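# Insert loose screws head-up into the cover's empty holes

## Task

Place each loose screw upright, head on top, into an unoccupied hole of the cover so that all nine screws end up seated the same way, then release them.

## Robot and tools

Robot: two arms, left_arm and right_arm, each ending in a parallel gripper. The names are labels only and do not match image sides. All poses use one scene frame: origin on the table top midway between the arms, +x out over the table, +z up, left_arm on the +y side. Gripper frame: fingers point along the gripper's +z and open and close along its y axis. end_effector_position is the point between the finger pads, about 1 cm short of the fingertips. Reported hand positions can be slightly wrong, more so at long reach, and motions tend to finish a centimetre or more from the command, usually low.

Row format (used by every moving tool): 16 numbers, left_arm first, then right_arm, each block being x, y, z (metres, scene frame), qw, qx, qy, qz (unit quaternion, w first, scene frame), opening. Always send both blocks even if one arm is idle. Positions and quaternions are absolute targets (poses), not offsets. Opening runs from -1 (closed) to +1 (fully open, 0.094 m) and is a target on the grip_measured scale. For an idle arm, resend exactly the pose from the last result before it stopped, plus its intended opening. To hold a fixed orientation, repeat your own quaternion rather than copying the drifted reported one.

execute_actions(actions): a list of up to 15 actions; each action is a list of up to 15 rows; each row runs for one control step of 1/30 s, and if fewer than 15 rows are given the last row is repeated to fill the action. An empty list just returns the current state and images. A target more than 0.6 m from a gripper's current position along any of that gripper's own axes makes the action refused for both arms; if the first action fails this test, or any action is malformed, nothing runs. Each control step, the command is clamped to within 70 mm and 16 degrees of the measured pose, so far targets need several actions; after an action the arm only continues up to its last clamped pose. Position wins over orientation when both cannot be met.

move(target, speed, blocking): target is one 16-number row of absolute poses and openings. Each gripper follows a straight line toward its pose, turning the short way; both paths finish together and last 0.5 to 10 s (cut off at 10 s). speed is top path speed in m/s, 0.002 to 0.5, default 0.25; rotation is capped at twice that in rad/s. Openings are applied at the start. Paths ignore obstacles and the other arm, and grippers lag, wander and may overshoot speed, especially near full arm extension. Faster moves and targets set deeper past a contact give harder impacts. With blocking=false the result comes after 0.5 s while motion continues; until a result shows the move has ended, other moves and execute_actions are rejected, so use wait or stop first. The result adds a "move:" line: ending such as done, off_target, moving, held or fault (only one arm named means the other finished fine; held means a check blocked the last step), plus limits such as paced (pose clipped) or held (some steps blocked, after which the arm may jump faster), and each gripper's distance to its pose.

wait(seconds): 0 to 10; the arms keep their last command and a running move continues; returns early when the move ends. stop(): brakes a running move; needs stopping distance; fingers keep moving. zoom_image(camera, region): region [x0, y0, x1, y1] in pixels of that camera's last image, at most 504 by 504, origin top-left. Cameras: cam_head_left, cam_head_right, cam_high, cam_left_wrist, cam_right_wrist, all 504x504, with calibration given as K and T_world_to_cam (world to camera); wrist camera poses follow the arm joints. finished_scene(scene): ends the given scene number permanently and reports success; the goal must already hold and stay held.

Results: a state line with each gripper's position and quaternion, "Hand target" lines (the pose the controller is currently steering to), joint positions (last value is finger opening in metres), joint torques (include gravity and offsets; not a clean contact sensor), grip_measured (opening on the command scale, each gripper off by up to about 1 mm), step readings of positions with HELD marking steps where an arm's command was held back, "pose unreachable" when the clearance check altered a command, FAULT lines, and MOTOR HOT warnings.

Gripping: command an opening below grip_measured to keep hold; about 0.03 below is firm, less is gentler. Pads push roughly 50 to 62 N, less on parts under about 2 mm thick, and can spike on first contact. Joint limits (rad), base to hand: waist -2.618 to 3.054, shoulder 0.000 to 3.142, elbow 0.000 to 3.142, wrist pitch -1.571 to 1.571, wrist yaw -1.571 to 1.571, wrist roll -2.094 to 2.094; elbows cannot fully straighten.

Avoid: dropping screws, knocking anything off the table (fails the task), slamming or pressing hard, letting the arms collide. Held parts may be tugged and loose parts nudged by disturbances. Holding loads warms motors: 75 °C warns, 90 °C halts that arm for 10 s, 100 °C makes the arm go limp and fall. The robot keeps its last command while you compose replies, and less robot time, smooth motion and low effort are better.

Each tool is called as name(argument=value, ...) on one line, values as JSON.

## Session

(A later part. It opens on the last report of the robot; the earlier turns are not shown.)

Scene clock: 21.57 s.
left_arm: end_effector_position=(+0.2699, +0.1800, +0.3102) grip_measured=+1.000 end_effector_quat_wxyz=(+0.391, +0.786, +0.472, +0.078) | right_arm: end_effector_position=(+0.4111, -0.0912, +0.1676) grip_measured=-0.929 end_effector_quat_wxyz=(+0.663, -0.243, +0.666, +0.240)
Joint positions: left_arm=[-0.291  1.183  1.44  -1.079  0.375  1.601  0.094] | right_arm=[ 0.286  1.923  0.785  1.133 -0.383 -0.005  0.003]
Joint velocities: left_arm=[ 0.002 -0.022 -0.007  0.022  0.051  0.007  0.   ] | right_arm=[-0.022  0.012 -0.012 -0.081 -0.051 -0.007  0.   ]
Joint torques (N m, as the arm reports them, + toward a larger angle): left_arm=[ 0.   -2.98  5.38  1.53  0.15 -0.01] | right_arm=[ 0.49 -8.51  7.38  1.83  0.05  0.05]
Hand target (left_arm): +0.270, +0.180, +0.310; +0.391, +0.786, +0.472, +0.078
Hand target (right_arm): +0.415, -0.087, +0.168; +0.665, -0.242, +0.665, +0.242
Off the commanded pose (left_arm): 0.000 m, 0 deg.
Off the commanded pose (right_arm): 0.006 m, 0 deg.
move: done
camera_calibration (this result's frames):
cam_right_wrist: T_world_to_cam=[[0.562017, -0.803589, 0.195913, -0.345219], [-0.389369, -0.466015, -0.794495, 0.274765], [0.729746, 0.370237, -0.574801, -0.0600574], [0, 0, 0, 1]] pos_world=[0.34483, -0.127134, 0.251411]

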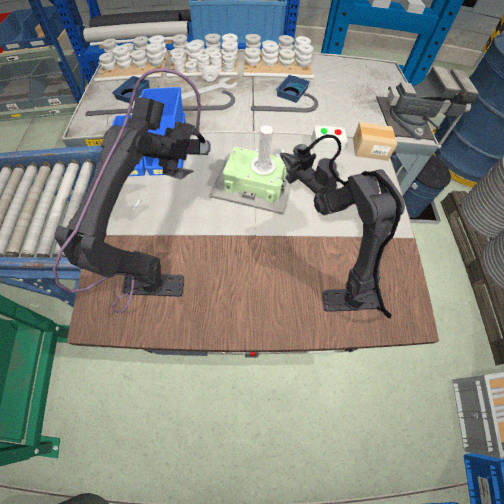

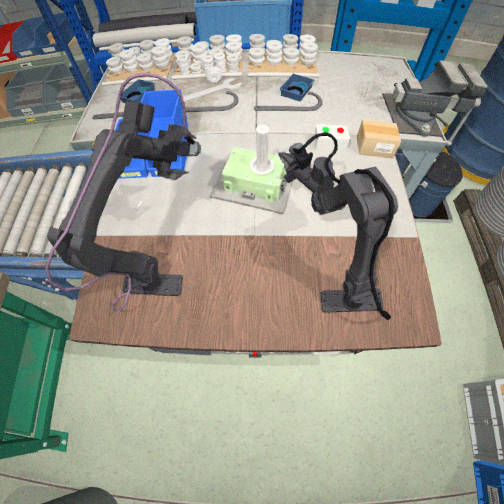

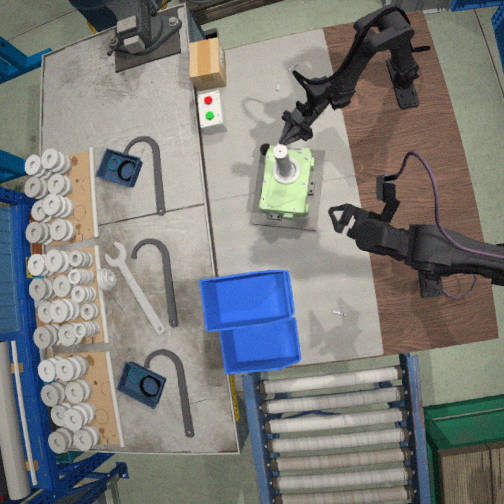

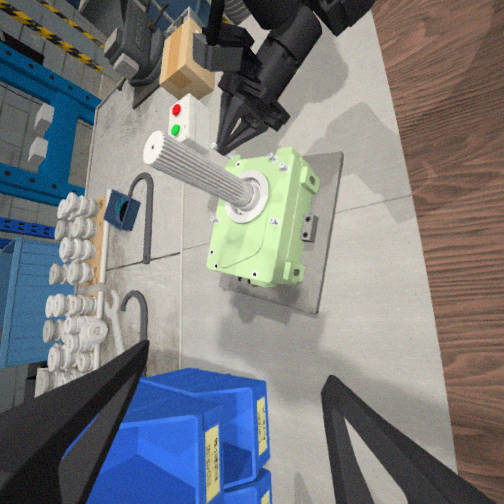

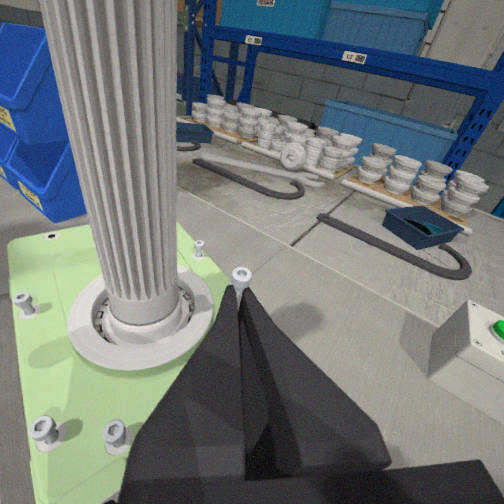

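move(target=[0.2699,0.18,0.31,0.391,0.786,0.472,0.078,1, 0.415,-0.087,0.157,0.6645,-0.2418,0.6645,0.2418,-1], speed=0.03)

zoom_image(camera="cam_left_wrist", region=[190, 100, 290, 200])

zoom_image(camera="cam_head_left", region=[230, 120, 330, 220])

Scene clock: 22.60 s.
left_arm: end_effector_position=(+0.2699, +0.1800, +0.3102) grip_measured=+1.000 end_effector_quat_wxyz=(+0.391, +0.786, +0.472, +0.078) | right_arm: end_effector_position=(+0.4128, -0.0907, +0.1592) grip_measured=-0.929 end_effector_quat_wxyz=(+0.665, -0.243, +0.664, +0.240)
Joint positions: left_arm=[-0.291  1.183  1.44  -1.079  0.375  1.601  0.094] | right_arm=[ 0.286  1.962  0.785  1.176 -0.382 -0.005  0.003]
Joint velocities: left_arm=[-0.017 -0.012  0.002 -0.095  0.022 -0.066  0.   ] | right_arm=[-0.012 -0.002 -0.002  0.022 -0.007 -0.007 -0.001]
Joint torques (N m, as the arm reports them, + toward a larger angle): left_arm=[-0.01 -2.98  5.4   1.53  0.16 -0.01] | right_arm=[ 0.53 -8.61  6.54  1.82  0.05  0.06]
Hand target (left_arm): +0.270, +0.180, +0.310; +0.391, +0.786, +0.472, +0.078
Hand target (right_arm): +0.415, -0.087, +0.157; +0.664, -0.242, +0.664, +0.242
Off the commanded pose (left_arm): 0.000 m, 0 deg.
Off the commanded pose (right_arm): 0.005 m, 0 deg.
move: done
camera_calibration (this result's frames):
cam_right_wrist: T_world_to_cam=[[0.560783, -0.804104, 0.197329, -0.343914], [-0.385793, -0.464647, -0.797036, 0.268086], [0.732589, 0.370836, -0.570784, -0.0680317], [0, 0, 0, 1]] pos_world=[0.346126, -0.126749, 0.242707]

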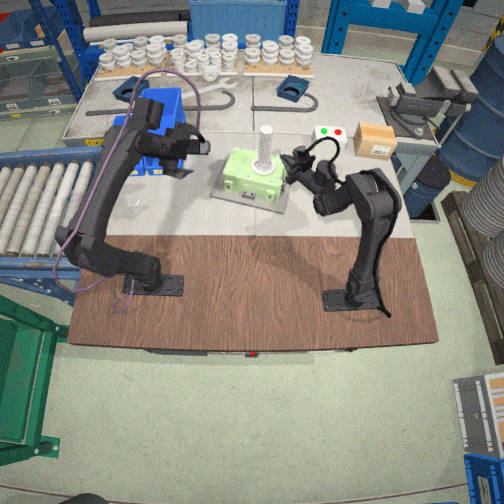

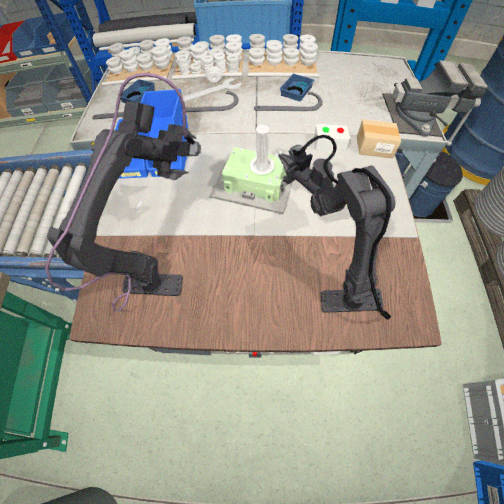

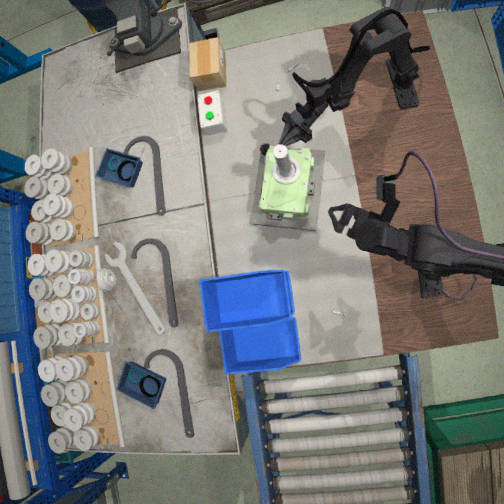

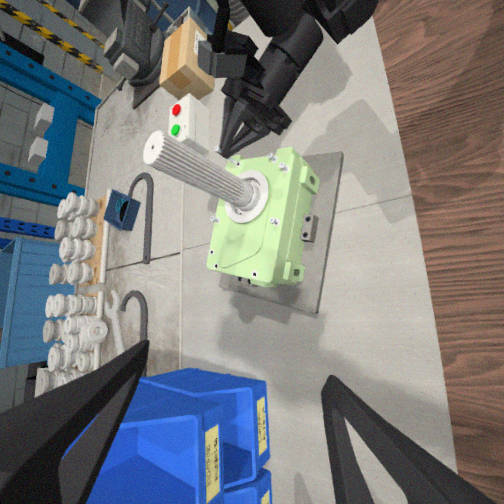

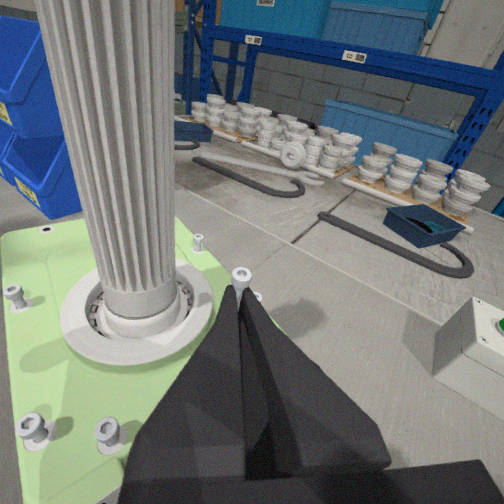

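Region (190, 100, 290, 200) of cam_left_wrist's 504x504 image, scaled by 5.040, with more detail than that image has.

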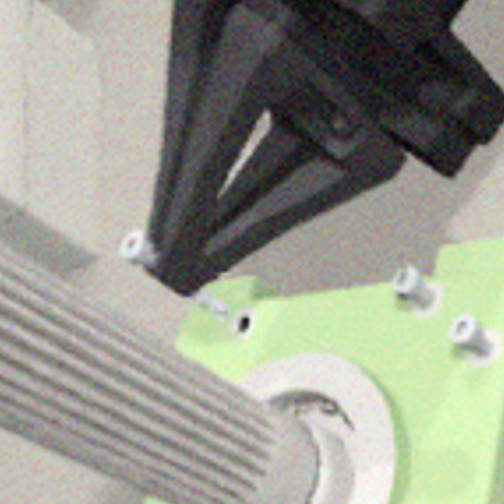

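Region (230, 120, 330, 220) of cam_head_left's 504x504 image, scaled by 5.040, with more detail than that image has.

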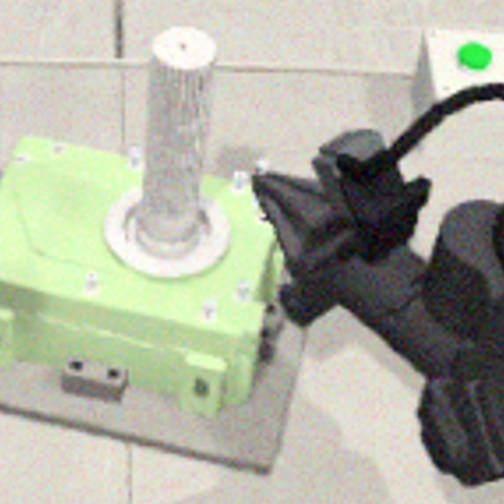

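move(target=[0.2699,0.18,0.31,0.391,0.786,0.472,0.078,1, 0.415,-0.087,0.143,0.6645,-0.2418,0.6645,0.2418,-1], speed=0.02)

zoom_image(camera="cam_left_wrist", region=[190, 100, 290, 200])

Scene clock: 23.87 s.
left_arm: end_effector_position=(+0.2699, +0.1800, +0.3102) grip_measured=+1.000 end_effector_quat_wxyz=(+0.391, +0.786, +0.472, +0.078) | right_arm: end_effector_position=(+0.4144, -0.0902, +0.1497) grip_measured=-0.929 end_effector_quat_wxyz=(+0.669, -0.243, +0.661, +0.239)
Joint positions: left_arm=[-0.291  1.183  1.44  -1.079  0.375  1.601  0.094] | right_arm=[ 0.286  2.009  0.785  1.234 -0.382 -0.005  0.003]
Joint velocities: left_arm=[-0.007  0.022  0.007  0.051 -0.007  0.007  0.   ] | right_arm=[-0.007  0.002 -0.012 -0.022 -0.051 -0.066  0.   ]
Joint torques (N m, as the arm reports them, + toward a larger angle): left_arm=[-0.01 -2.98  5.39  1.54  0.15 -0.01] | right_arm=[ 0.51 -8.68  5.67  1.84  0.05  0.05]
Hand target (left_arm): +0.270, +0.180, +0.310; +0.391, +0.786, +0.472, +0.078
Hand target (right_arm): +0.415, -0.087, +0.143; +0.664, -0.242, +0.665, +0.242
Off the commanded pose (left_arm): 0.000 m, 0 deg.
Off the commanded pose (right_arm): 0.007 m, 1 deg.
move: done
camera_calibration (this result's frames):
cam_right_wrist: T_world_to_cam=[[0.558836, -0.804737, 0.20025, -0.342192], [-0.377961, -0.4621, -0.802253, 0.259098], [0.738138, 0.372641, -0.562397, -0.0782104], [0, 0, 0, 1]] pos_world=[0.346888, -0.126501, 0.232401]

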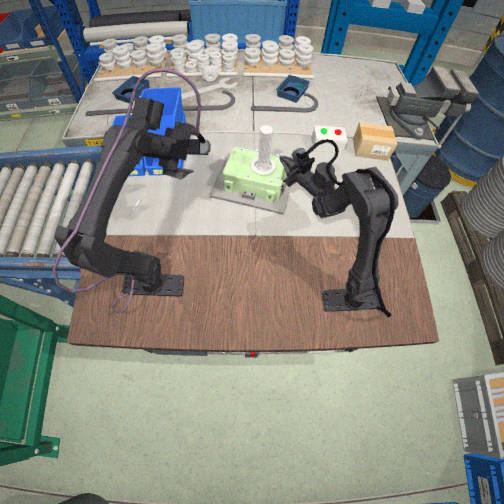

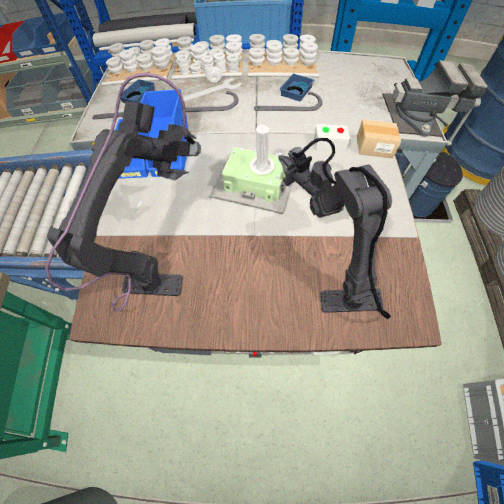

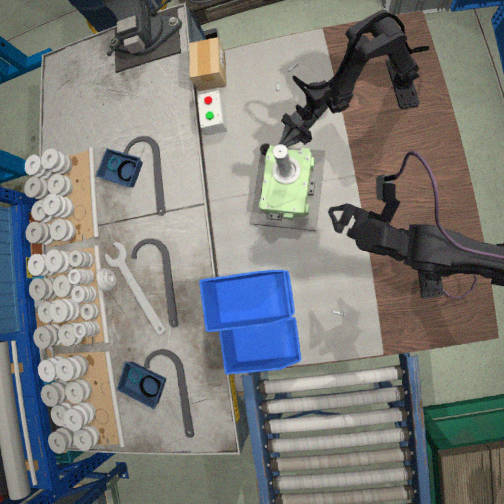

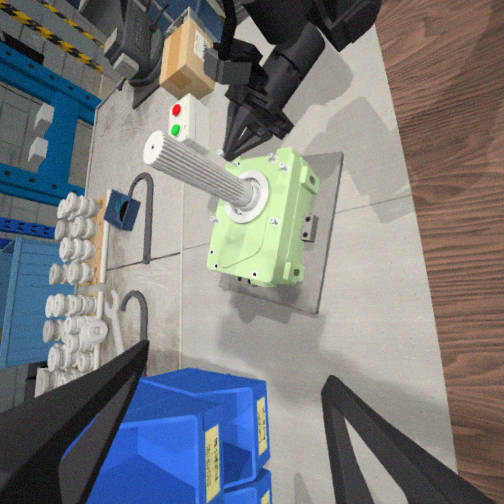

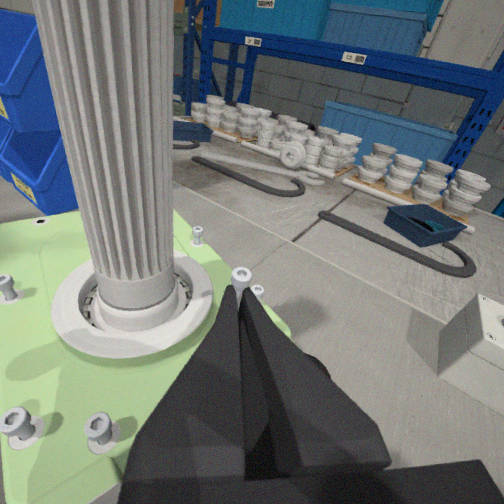

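Region (190, 100, 290, 200) of cam_left_wrist's 504x504 image, scaled by 5.040, with more detail than that image has.

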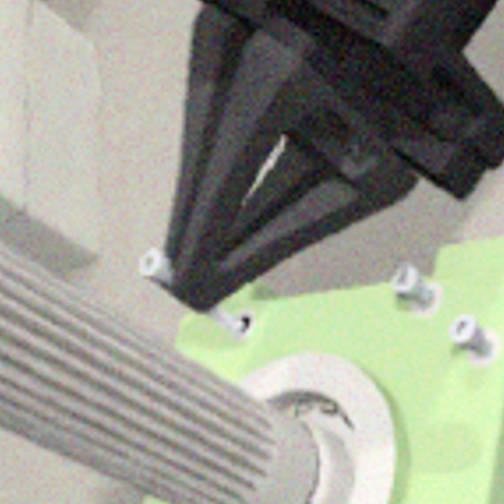

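move(target=[0.2699,0.18,0.31,0.391,0.786,0.472,0.078,1, 0.421,-0.094,0.14,0.6645,-0.2418,0.6645,0.2418,-1], speed=0.02)

zoom_image(camera="cam_left_wrist", region=[190, 100, 290, 200])

Scene clock: 25.00 s.
left_arm: end_effector_position=(+0.2699, +0.1800, +0.3102) grip_measured=+1.000 end_effector_quat_wxyz=(+0.391, +0.786, +0.472, +0.078) | right_arm: end_effector_position=(+0.4155, -0.0925, +0.1422) grip_measured=-0.929 end_effector_quat_wxyz=(+0.665, -0.244, +0.664, +0.240)
Joint positions: left_arm=[-0.291  1.183  1.44  -1.079  0.375  1.601  0.094] | right_arm=[ 0.278  2.031  0.785  1.246 -0.394 -0.005  0.003]
Joint velocities: left_arm=[ 0.007  0.007 -0.007 -0.037  0.007  0.037  0.   ] | right_arm=[-0.017 -0.017  0.002  0.037 -0.051  0.037 -0.   ]
Joint torques (N m, as the arm reports them, + toward a larger angle): left_arm=[ 0.01 -2.96  5.39  1.54  0.16  0.  ] | right_arm=[-0.5  -8.86  6.59  1.8  -0.06  0.05]
Hand target (left_arm): +0.270, +0.180, +0.310; +0.391, +0.786, +0.472, +0.078
Hand target (right_arm): +0.421, -0.094, +0.140; +0.664, -0.242, +0.664, +0.242
Off the commanded pose (left_arm): 0.000 m, 0 deg.
Off the commanded pose (right_arm): 0.006 m, 0 deg.
move: done
camera_calibration (this result's frames):
cam_right_wrist: T_world_to_cam=[[0.562642, -0.802697, 0.197768, -0.344254], [-0.383394, -0.4653, -0.797813, 0.253817], [0.732423, 0.37306, -0.569546, -0.0789626], [0, 0, 0, 1]] pos_world=[0.348838, -0.128773, 0.225608]

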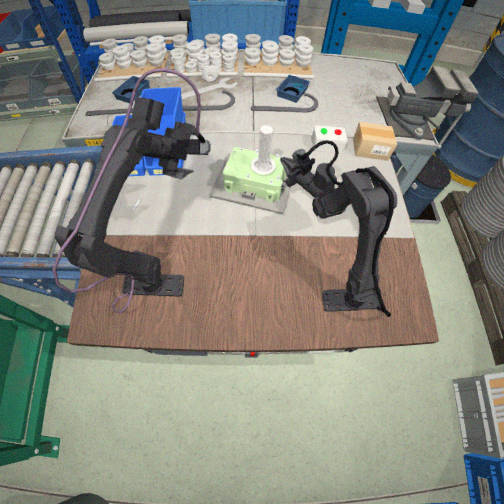

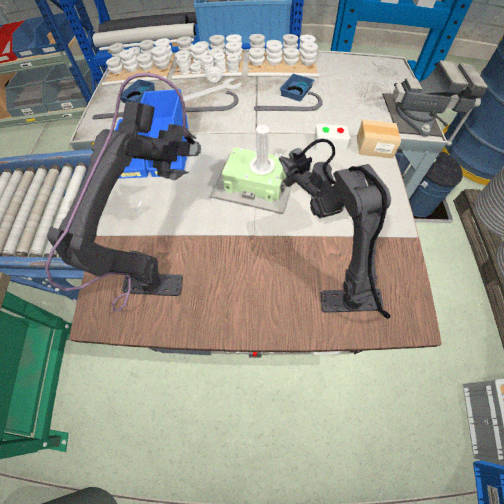

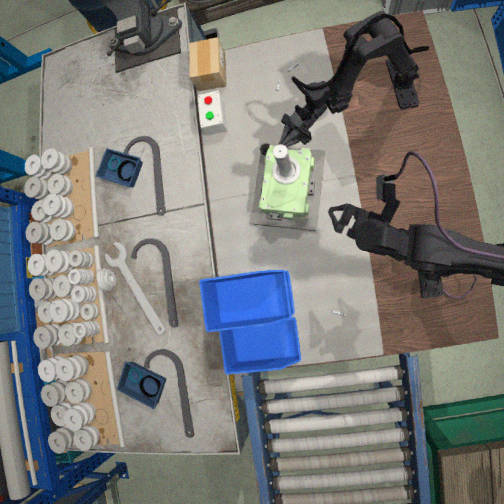

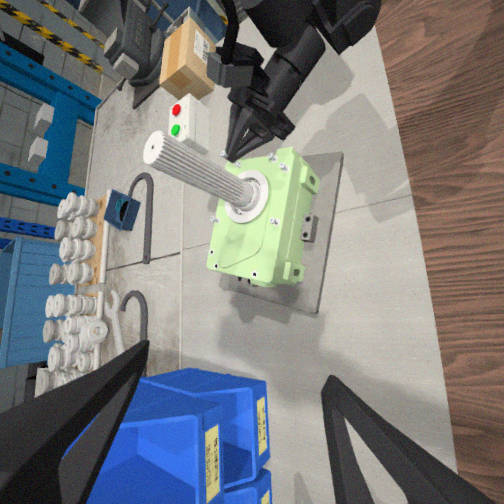

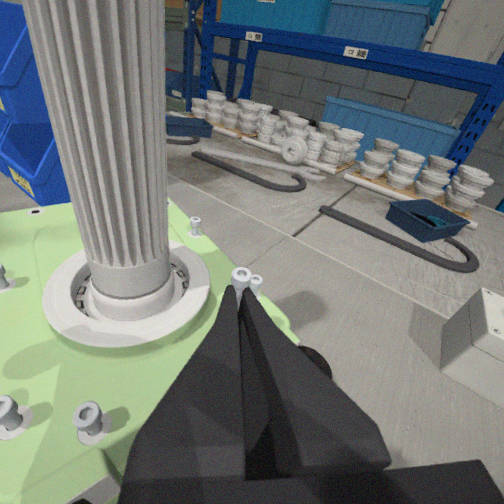

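Region (190, 100, 290, 200) of cam_left_wrist's 504x504 image, scaled by 5.040, with more detail than that image has.

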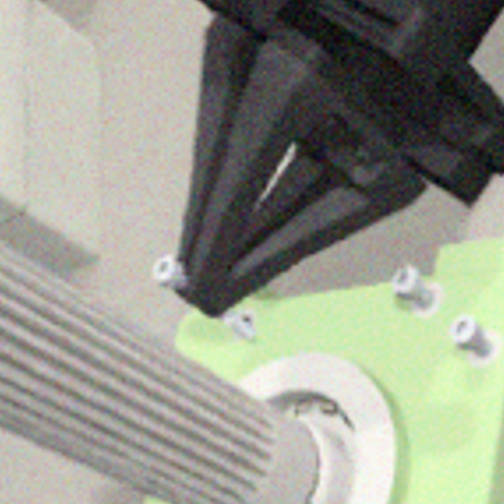

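move(target=[0.2699,0.18,0.31,0.391,0.786,0.472,0.078,1, 0.43,-0.101,0.14,0.6645,-0.2418,0.6645,0.2418,-1], speed=0.02)

zoom_image(camera="cam_left_wrist", region=[190, 100, 290, 200])

Scene clock: 26.23 s.
left_arm: end_effector_position=(+0.2699, +0.1800, +0.3102) grip_measured=+1.000 end_effector_quat_wxyz=(+0.391, +0.786, +0.472, +0.078) | right_arm: end_effector_position=(+0.4235, -0.1002, +0.1516) grip_measured=-0.929 end_effector_quat_wxyz=(+0.674, -0.244, +0.655, +0.239)
Joint positions: left_arm=[-0.291  1.183  1.44  -1.079  0.375  1.601  0.094] | right_arm=[ 0.251  2.031  0.81   1.246 -0.419 -0.005  0.003]
Joint velocities: left_arm=[-0.027  0.012 -0.012 -0.066 -0.037 -0.007  0.   ] | right_arm=[-0.002 -0.012 -0.007  0.022 -0.037 -0.081  0.001]
Joint torques (N m, as the arm reports them, + toward a larger angle): left_arm=[-0.01 -2.98  5.39  1.54  0.16 -0.02] | right_arm=[-0.5  -7.89  6.91  1.65 -0.08  0.06]
Hand target (left_arm): +0.270, +0.180, +0.310; +0.391, +0.786, +0.472, +0.078
Hand target (right_arm): +0.429, -0.102, +0.140; +0.665, -0.242, +0.665, +0.242
Off the commanded pose (left_arm): 0.000 m, 0 deg.
Off the commanded pose (right_arm): 0.013 m, 2 deg.
move: off_target (right_arm)
camera_calibration (this result's frames):
cam_right_wrist: T_world_to_cam=[[0.556531, -0.804949, 0.205741, -0.355575], [-0.364639, -0.459156, -0.81007, 0.25536], [0.746533, 0.375808, -0.549051, -0.085436], [0, 0, 0, 1]] pos_world=[0.354784, -0.136862, 0.233107]

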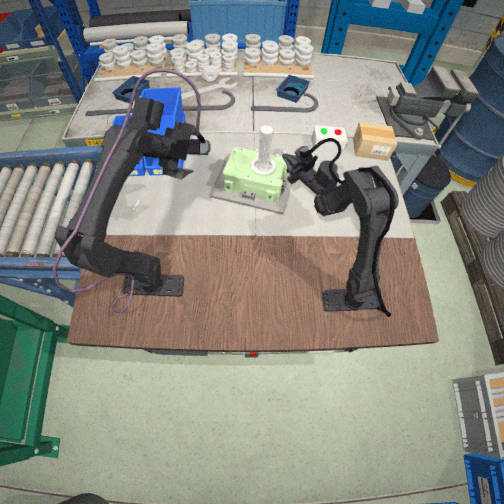

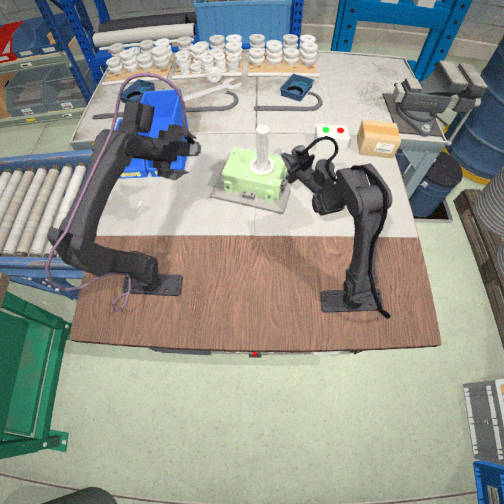

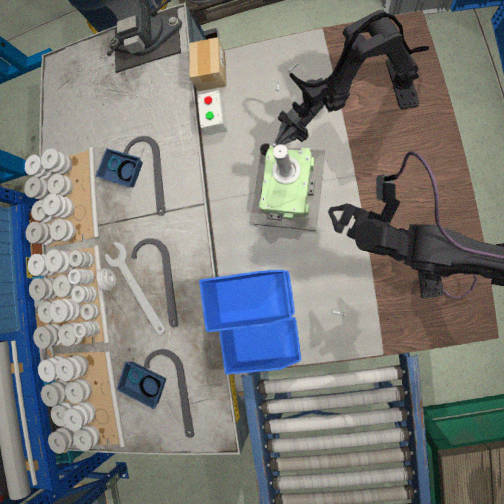

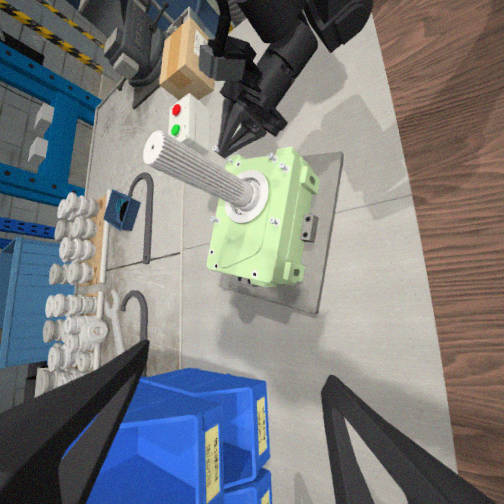

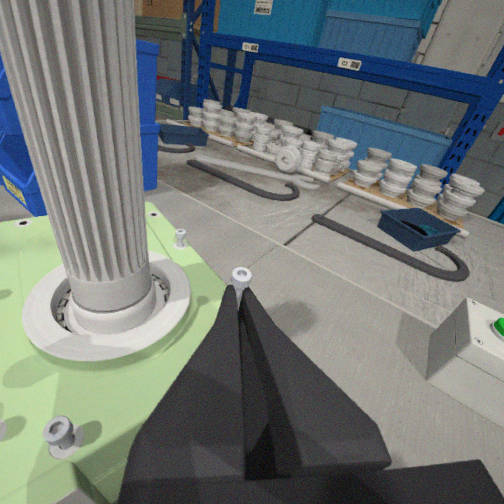

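Region (190, 100, 290, 200) of cam_left_wrist's 504x504 image, scaled by 5.040, with more detail than that image has.

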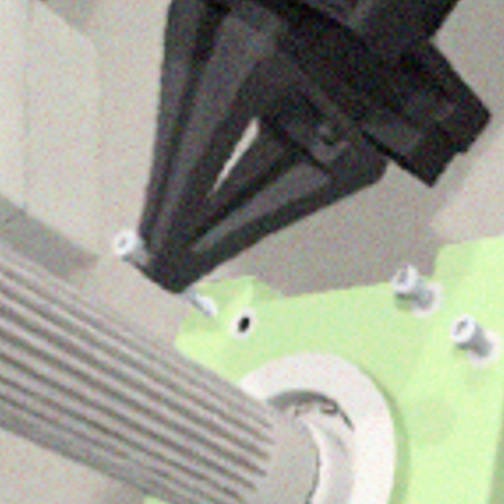

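move(target=[0.2699,0.18,0.31,0.391,0.786,0.472,0.078,1, 0.43,-0.106,0.13,0.6645,-0.2418,0.6645,0.2418,-1], speed=0.02)

zoom_image(camera="cam_left_wrist", region=[190, 100, 290, 200])

Scene clock: 27.80 s.
left_arm: end_effector_position=(+0.2699, +0.1800, +0.3102) grip_measured=+1.000 end_effector_quat_wxyz=(+0.391, +0.786, +0.472, +0.078) | right_arm: end_effector_position=(+0.4250, -0.1031, +0.1383) grip_measured=-0.929 end_effector_quat_wxyz=(+0.670, -0.246, +0.658, +0.241)
Joint positions: left_arm=[-0.291  1.183  1.44  -1.079  0.375  1.601  0.094] | right_arm=[ 0.239  2.073  0.81   1.279 -0.436 -0.005  0.003]
Joint velocities: left_arm=[-0.032  0.007 -0.002 -0.022  0.037 -0.051  0.   ] | right_arm=[-0.002 -0.007 -0.022  0.022 -0.051 -0.007 -0.   ]
Joint torques (N m, as the arm reports them, + toward a larger angle): left_arm=[-0.01 -2.98  5.38  1.53  0.16 -0.01] | right_arm=[-0.68 -8.72  6.18  1.74 -0.03  0.04]
Hand target (left_arm): +0.270, +0.180, +0.310; +0.391, +0.786, +0.472, +0.078
Hand target (right_arm): +0.430, -0.106, +0.130; +0.665, -0.242, +0.664, +0.242
Off the commanded pose (left_arm): 0.000 m, 0 deg.
Off the commanded pose (right_arm): 0.010 m, 1 deg.
move: done
camera_calibration (this result's frames):
cam_right_wrist: T_world_to_cam=[[0.562499, -0.80162, 0.202485, -0.357709], [-0.370189, -0.463166, -0.805256, 0.245014], [0.739293, 0.377998, -0.557282, -0.0883209], [0, 0, 0, 1]] pos_world=[0.357207, -0.139879, 0.22051]

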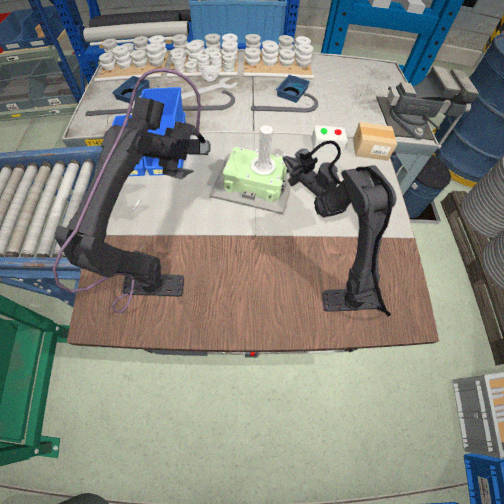

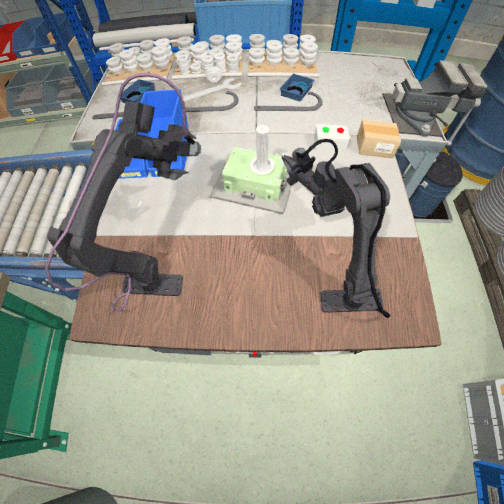

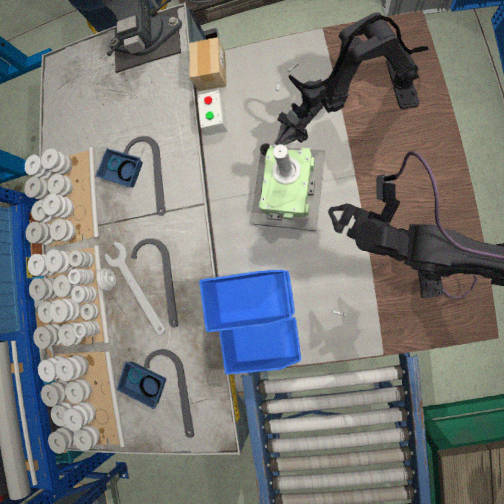

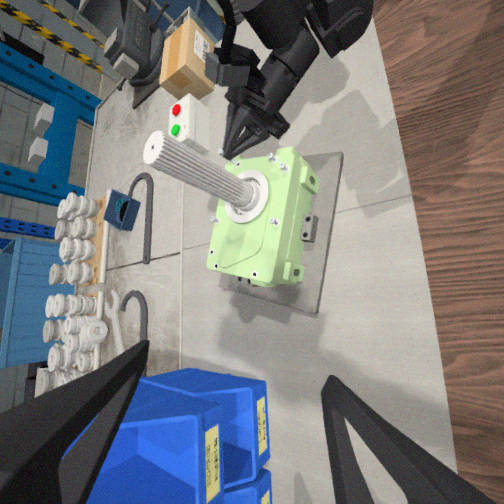

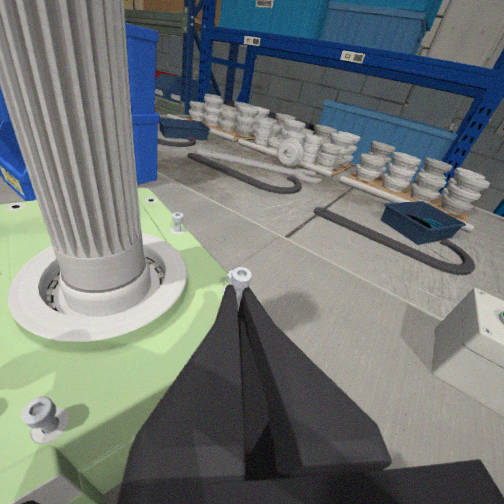

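Region (190, 100, 290, 200) of cam_left_wrist's 504x504 image, scaled by 5.040, with more detail than that image has.

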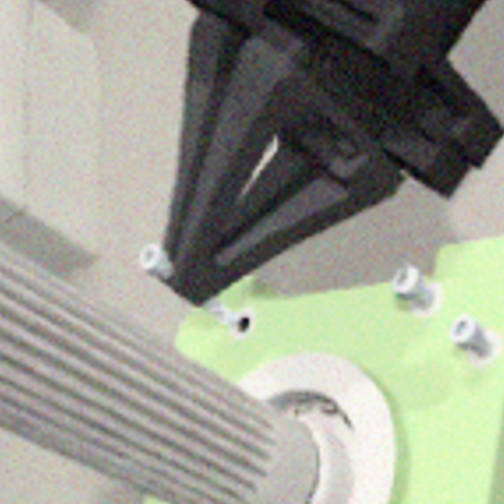

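move(target=[0.2699,0.18,0.31,0.391,0.786,0.472,0.078,1, 0.43,-0.106,0.118,0.6645,-0.2418,0.6645,0.2418,-1], speed=0.02)

zoom_image(camera="cam_left_wrist", region=[190, 100, 290, 200])

Scene clock: 29.13 s.
left_arm: end_effector_position=(+0.2699, +0.1800, +0.3102) grip_measured=+1.000 end_effector_quat_wxyz=(+0.391, +0.786, +0.472, +0.078) | right_arm: end_effector_position=(+0.4249, -0.1028, +0.1377) grip_measured=-0.929 end_effector_quat_wxyz=(+0.683, -0.247, +0.644, +0.240)
Joint positions: left_arm=[-0.291  1.183  1.44  -1.079  0.375  1.601  0.094] | right_arm=[ 0.239  2.109  0.81   1.351 -0.437 -0.005  0.003]
Joint velocities: left_arm=[ 0.022  0.002 -0.007 -0.007 -0.007 -0.007  0.   ] | right_arm=[-0.012 -0.002 -0.007  0.095 -0.066  0.022  0.   ]
Joint torques (N m, as the arm reports them, + toward a larger angle): left_arm=[-0.01 -2.99  5.39  1.53  0.15 -0.01] | right_arm=[-0.57 -8.27  5.63  1.45 -0.02  0.05]
Hand target (left_arm): +0.270, +0.180, +0.310; +0.391, +0.786, +0.472, +0.078
Hand target (right_arm): +0.429, -0.106, +0.118; +0.665, -0.242, +0.664, +0.242
Off the commanded pose (left_arm): 0.000 m, 0 deg.
Off the commanded pose (right_arm): 0.021 m, 3 deg.
move: off_target (right_arm)
camera_calibration (this result's frames):
cam_right_wrist: T_world_to_cam=[[0.556275, -0.802794, 0.214663, -0.356513], [-0.340428, -0.455799, -0.822409, 0.235086], [0.758068, 0.384408, -0.526843, -0.100214], [0, 0, 0, 1]] pos_world=[0.354318, -0.140531, 0.21707]

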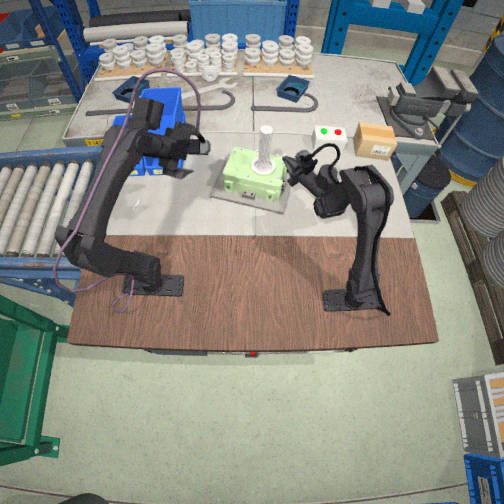

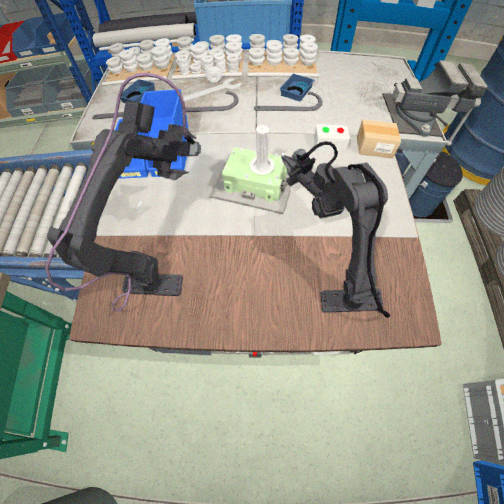

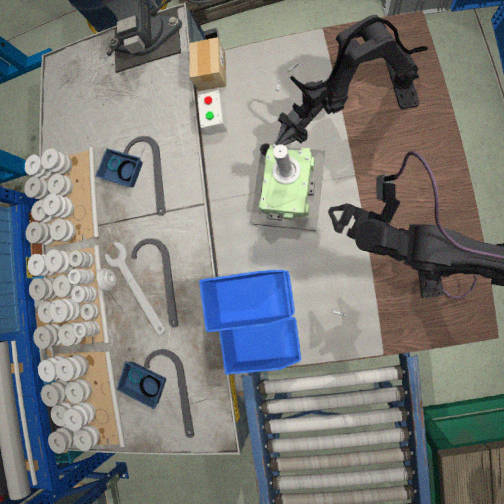

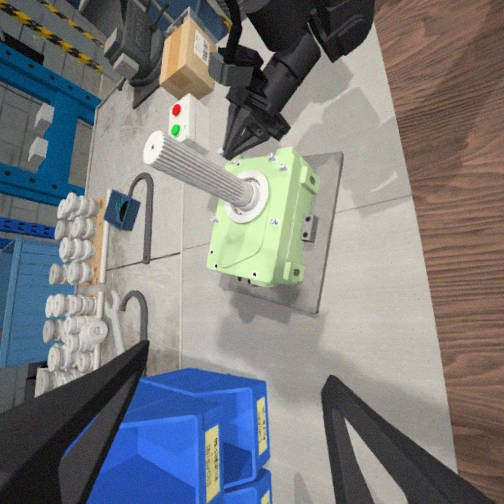

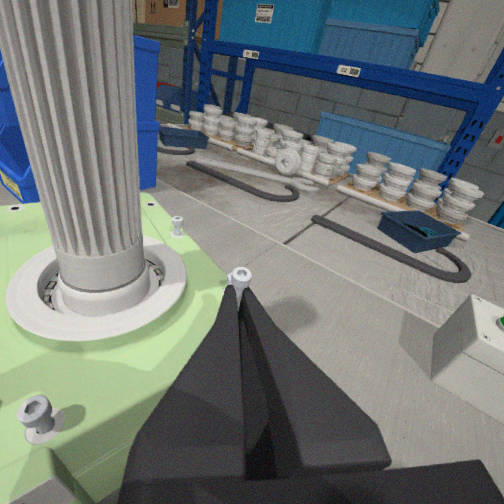

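Region (190, 100, 290, 200) of cam_left_wrist's 504x504 image, scaled by 5.040, with more detail than that image has.

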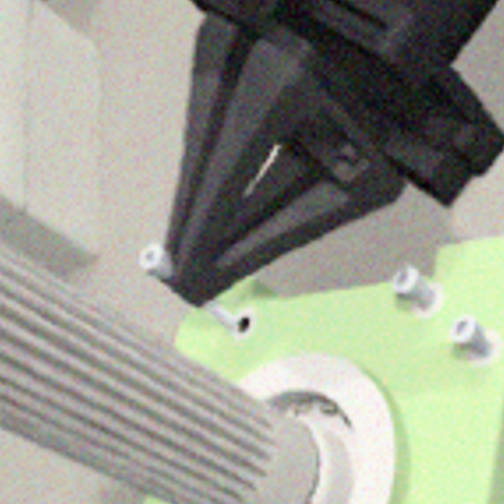

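move(target=[0.2699,0.18,0.31,0.391,0.786,0.472,0.078,1, 0.415,-0.105,0.13,0.6645,-0.2418,0.6645,0.2418,-1], speed=0.01)

zoom_image(camera="cam_left_wrist", region=[190, 100, 290, 200])

Scene clock: 32.30 s.
left_arm: end_effector_position=(+0.2699, +0.1800, +0.3102) grip_measured=+1.000 end_effector_quat_wxyz=(+0.391, +0.786, +0.472, +0.078) | right_arm: end_effector_position=(+0.4199, -0.1053, +0.1375) grip_measured=-0.929 end_effector_quat_wxyz=(+0.681, -0.244, +0.648, +0.239)
Joint positions: left_arm=[-0.291  1.183  1.44  -1.079  0.375  1.601  0.094] | right_arm=[ 0.239  2.09   0.784  1.351 -0.431 -0.005  0.003]
Joint velocities: left_arm=[-0.012 -0.022 -0.012  0.051 -0.037  0.037  0.   ] | right_arm=[-0.017  0.012 -0.002  0.022 -0.007  0.022 -0.001]
Joint torques (N m, as the arm reports them, + toward a larger angle): left_arm=[-0.01 -2.97  5.38  1.53  0.16 -0.02] | right_arm=[  0.35 -12.38   3.11   1.33   0.04   0.06]
Hand target (left_arm): +0.270, +0.180, +0.310; +0.391, +0.786, +0.472, +0.078
Hand target (right_arm): +0.415, -0.105, +0.130; +0.665, -0.241, +0.664, +0.242
Off the commanded pose (left_arm): 0.000 m, 0 deg.
Off the commanded pose (right_arm): 0.009 m, 3 deg.
move: off_target (right_arm)
camera_calibration (this result's frames):
cam_right_wrist: T_world_to_cam=[[0.552716, -0.806074, 0.21154, -0.354098], [-0.349679, -0.454733, -0.819111, 0.235696], [0.756458, 0.378765, -0.533206, -0.0946084], [0, 0, 0, 1]] pos_world=[0.349701, -0.142416, 0.217521]

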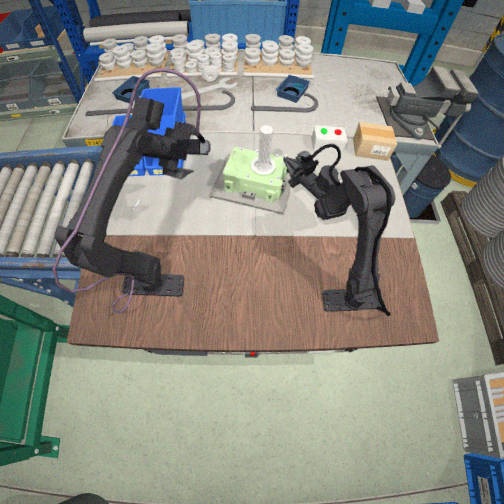

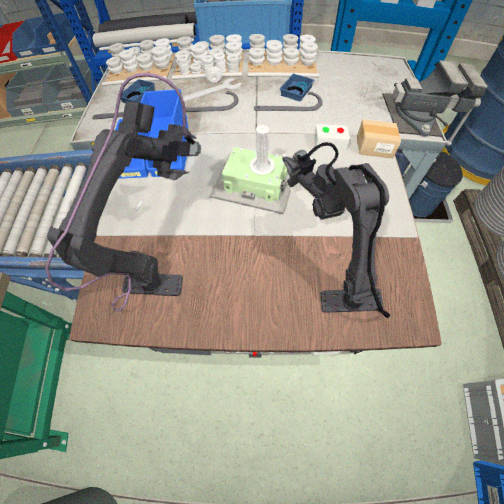

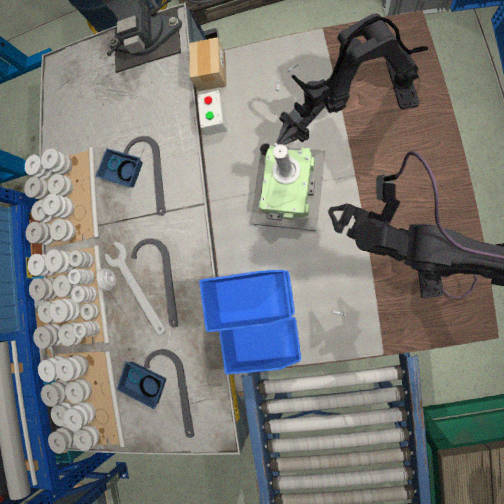

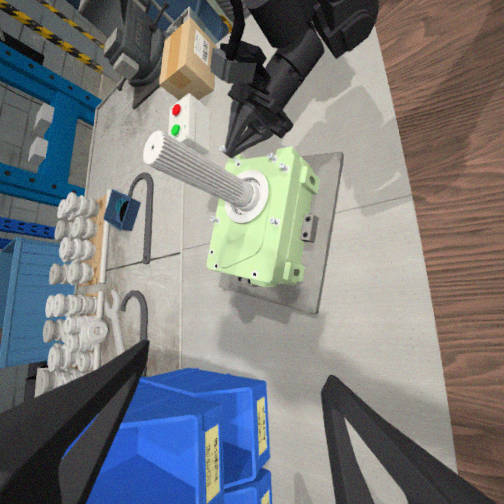

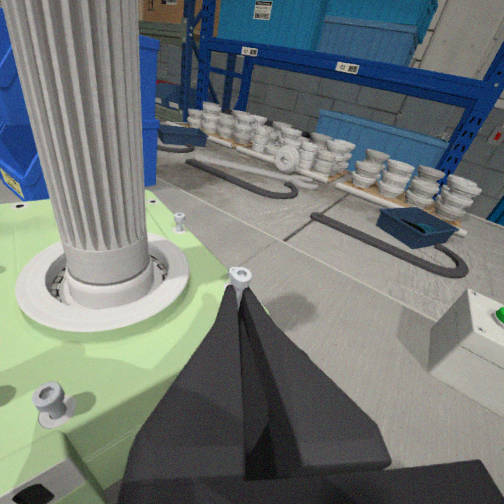

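Region (190, 100, 290, 200) of cam_left_wrist's 504x504 image, scaled by 5.040, with more detail than that image has.

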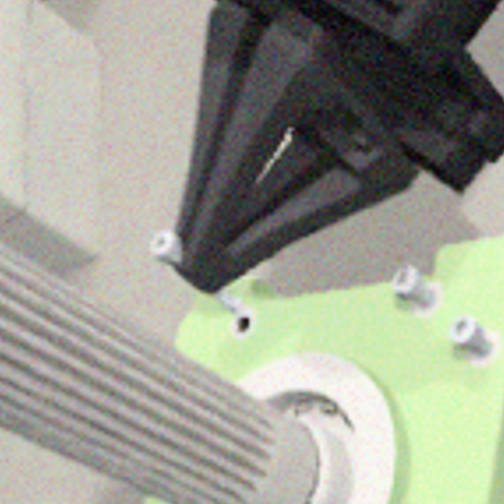

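Now needs +y ~4mm.

move(target=[0.2699,0.18,0.31,0.391,0.786,0.472,0.078,1, 0.418,-0.096,0.13,0.6645,-0.2418,0.6645,0.2418,-1], speed=0.01)

zoom_image(camera="cam_left_wrist", region=[190, 100, 290, 200])

Scene clock: 36.40 s.
left_arm: end_effector_position=(+0.2699, +0.1800, +0.3102) grip_measured=+1.000 end_effector_quat_wxyz=(+0.391, +0.786, +0.472, +0.078) | right_arm: end_effector_position=(+0.4203, -0.1026, +0.1374) grip_measured=-0.929 end_effector_quat_wxyz=(+0.682, -0.239, +0.650, +0.234)
Joint positions: left_arm=[-0.291  1.183  1.44  -1.079  0.375  1.601  0.094] | right_arm=[ 0.254  2.09   0.784  1.35  -0.401 -0.005  0.003]
Joint velocities: left_arm=[-0.007 -0.002  0.017 -0.007  0.007  0.037  0.   ] | right_arm=[-0.002 -0.007  0.032 -0.037  0.007  0.051 -0.   ]
Joint torques (N m, as the arm reports them, + toward a larger angle): left_arm=[ 0.01 -2.99  5.4   1.53  0.15 -0.01] | right_arm=[  0.87 -11.48   4.97   1.25  -0.03   0.05]
Hand target (left_arm): +0.270, +0.180, +0.310; +0.391, +0.786, +0.472, +0.078
Hand target (right_arm): +0.418, -0.096, +0.130; +0.665, -0.242, +0.664, +0.242
Off the commanded pose (left_arm): 0.000 m, 0 deg.
Off the commanded pose (right_arm): 0.010 m, 3 deg.
move: off_target (right_arm)
camera_calibration (this result's frames):
cam_right_wrist: T_world_to_cam=[[0.540683, -0.814603, 0.209961, -0.347704], [-0.357754, -0.448557, -0.819029, 0.240927], [0.761364, 0.36772, -0.533954, -0.0990971], [0, 0, 0, 1]] pos_world=[0.349639, -0.138732, 0.217417]

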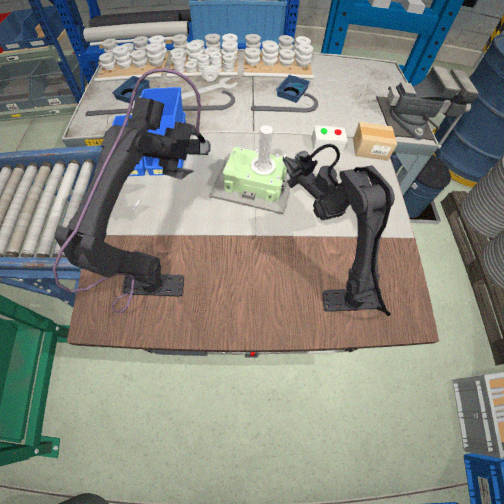

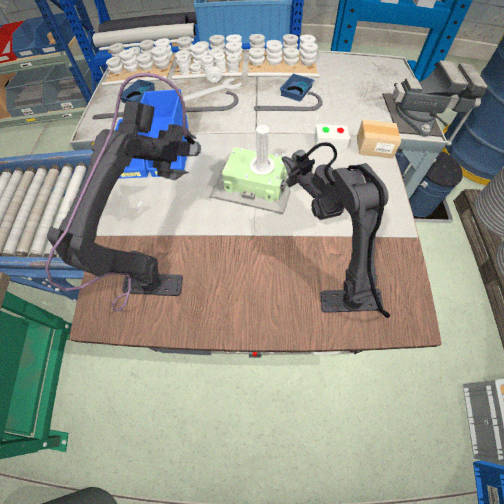

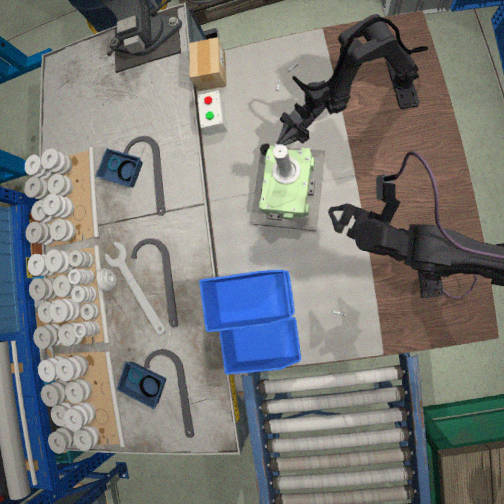

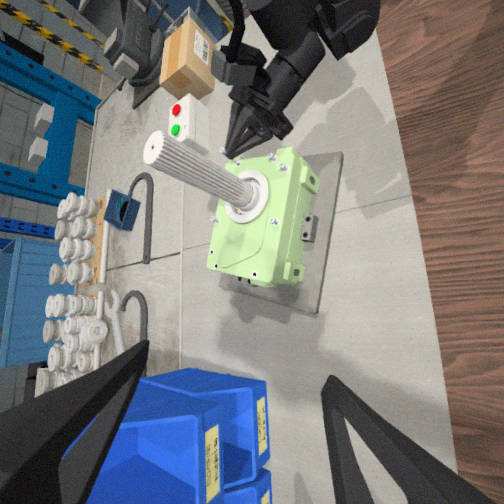

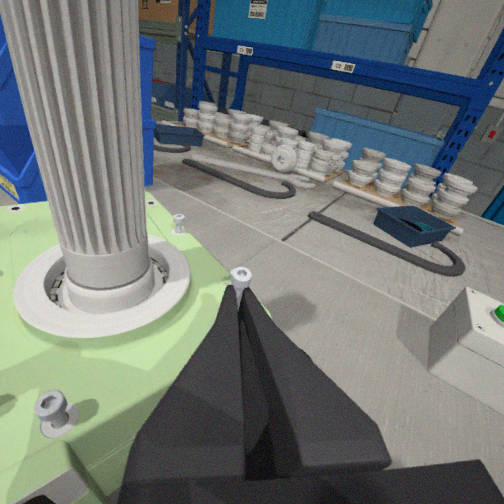

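Region (190, 100, 290, 200) of cam_left_wrist's 504x504 image, scaled by 5.040, with more detail than that image has.

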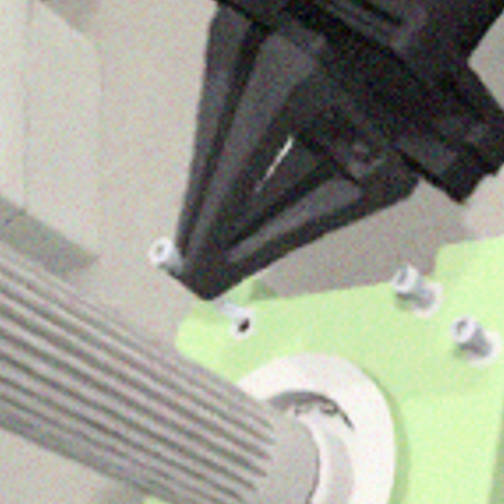

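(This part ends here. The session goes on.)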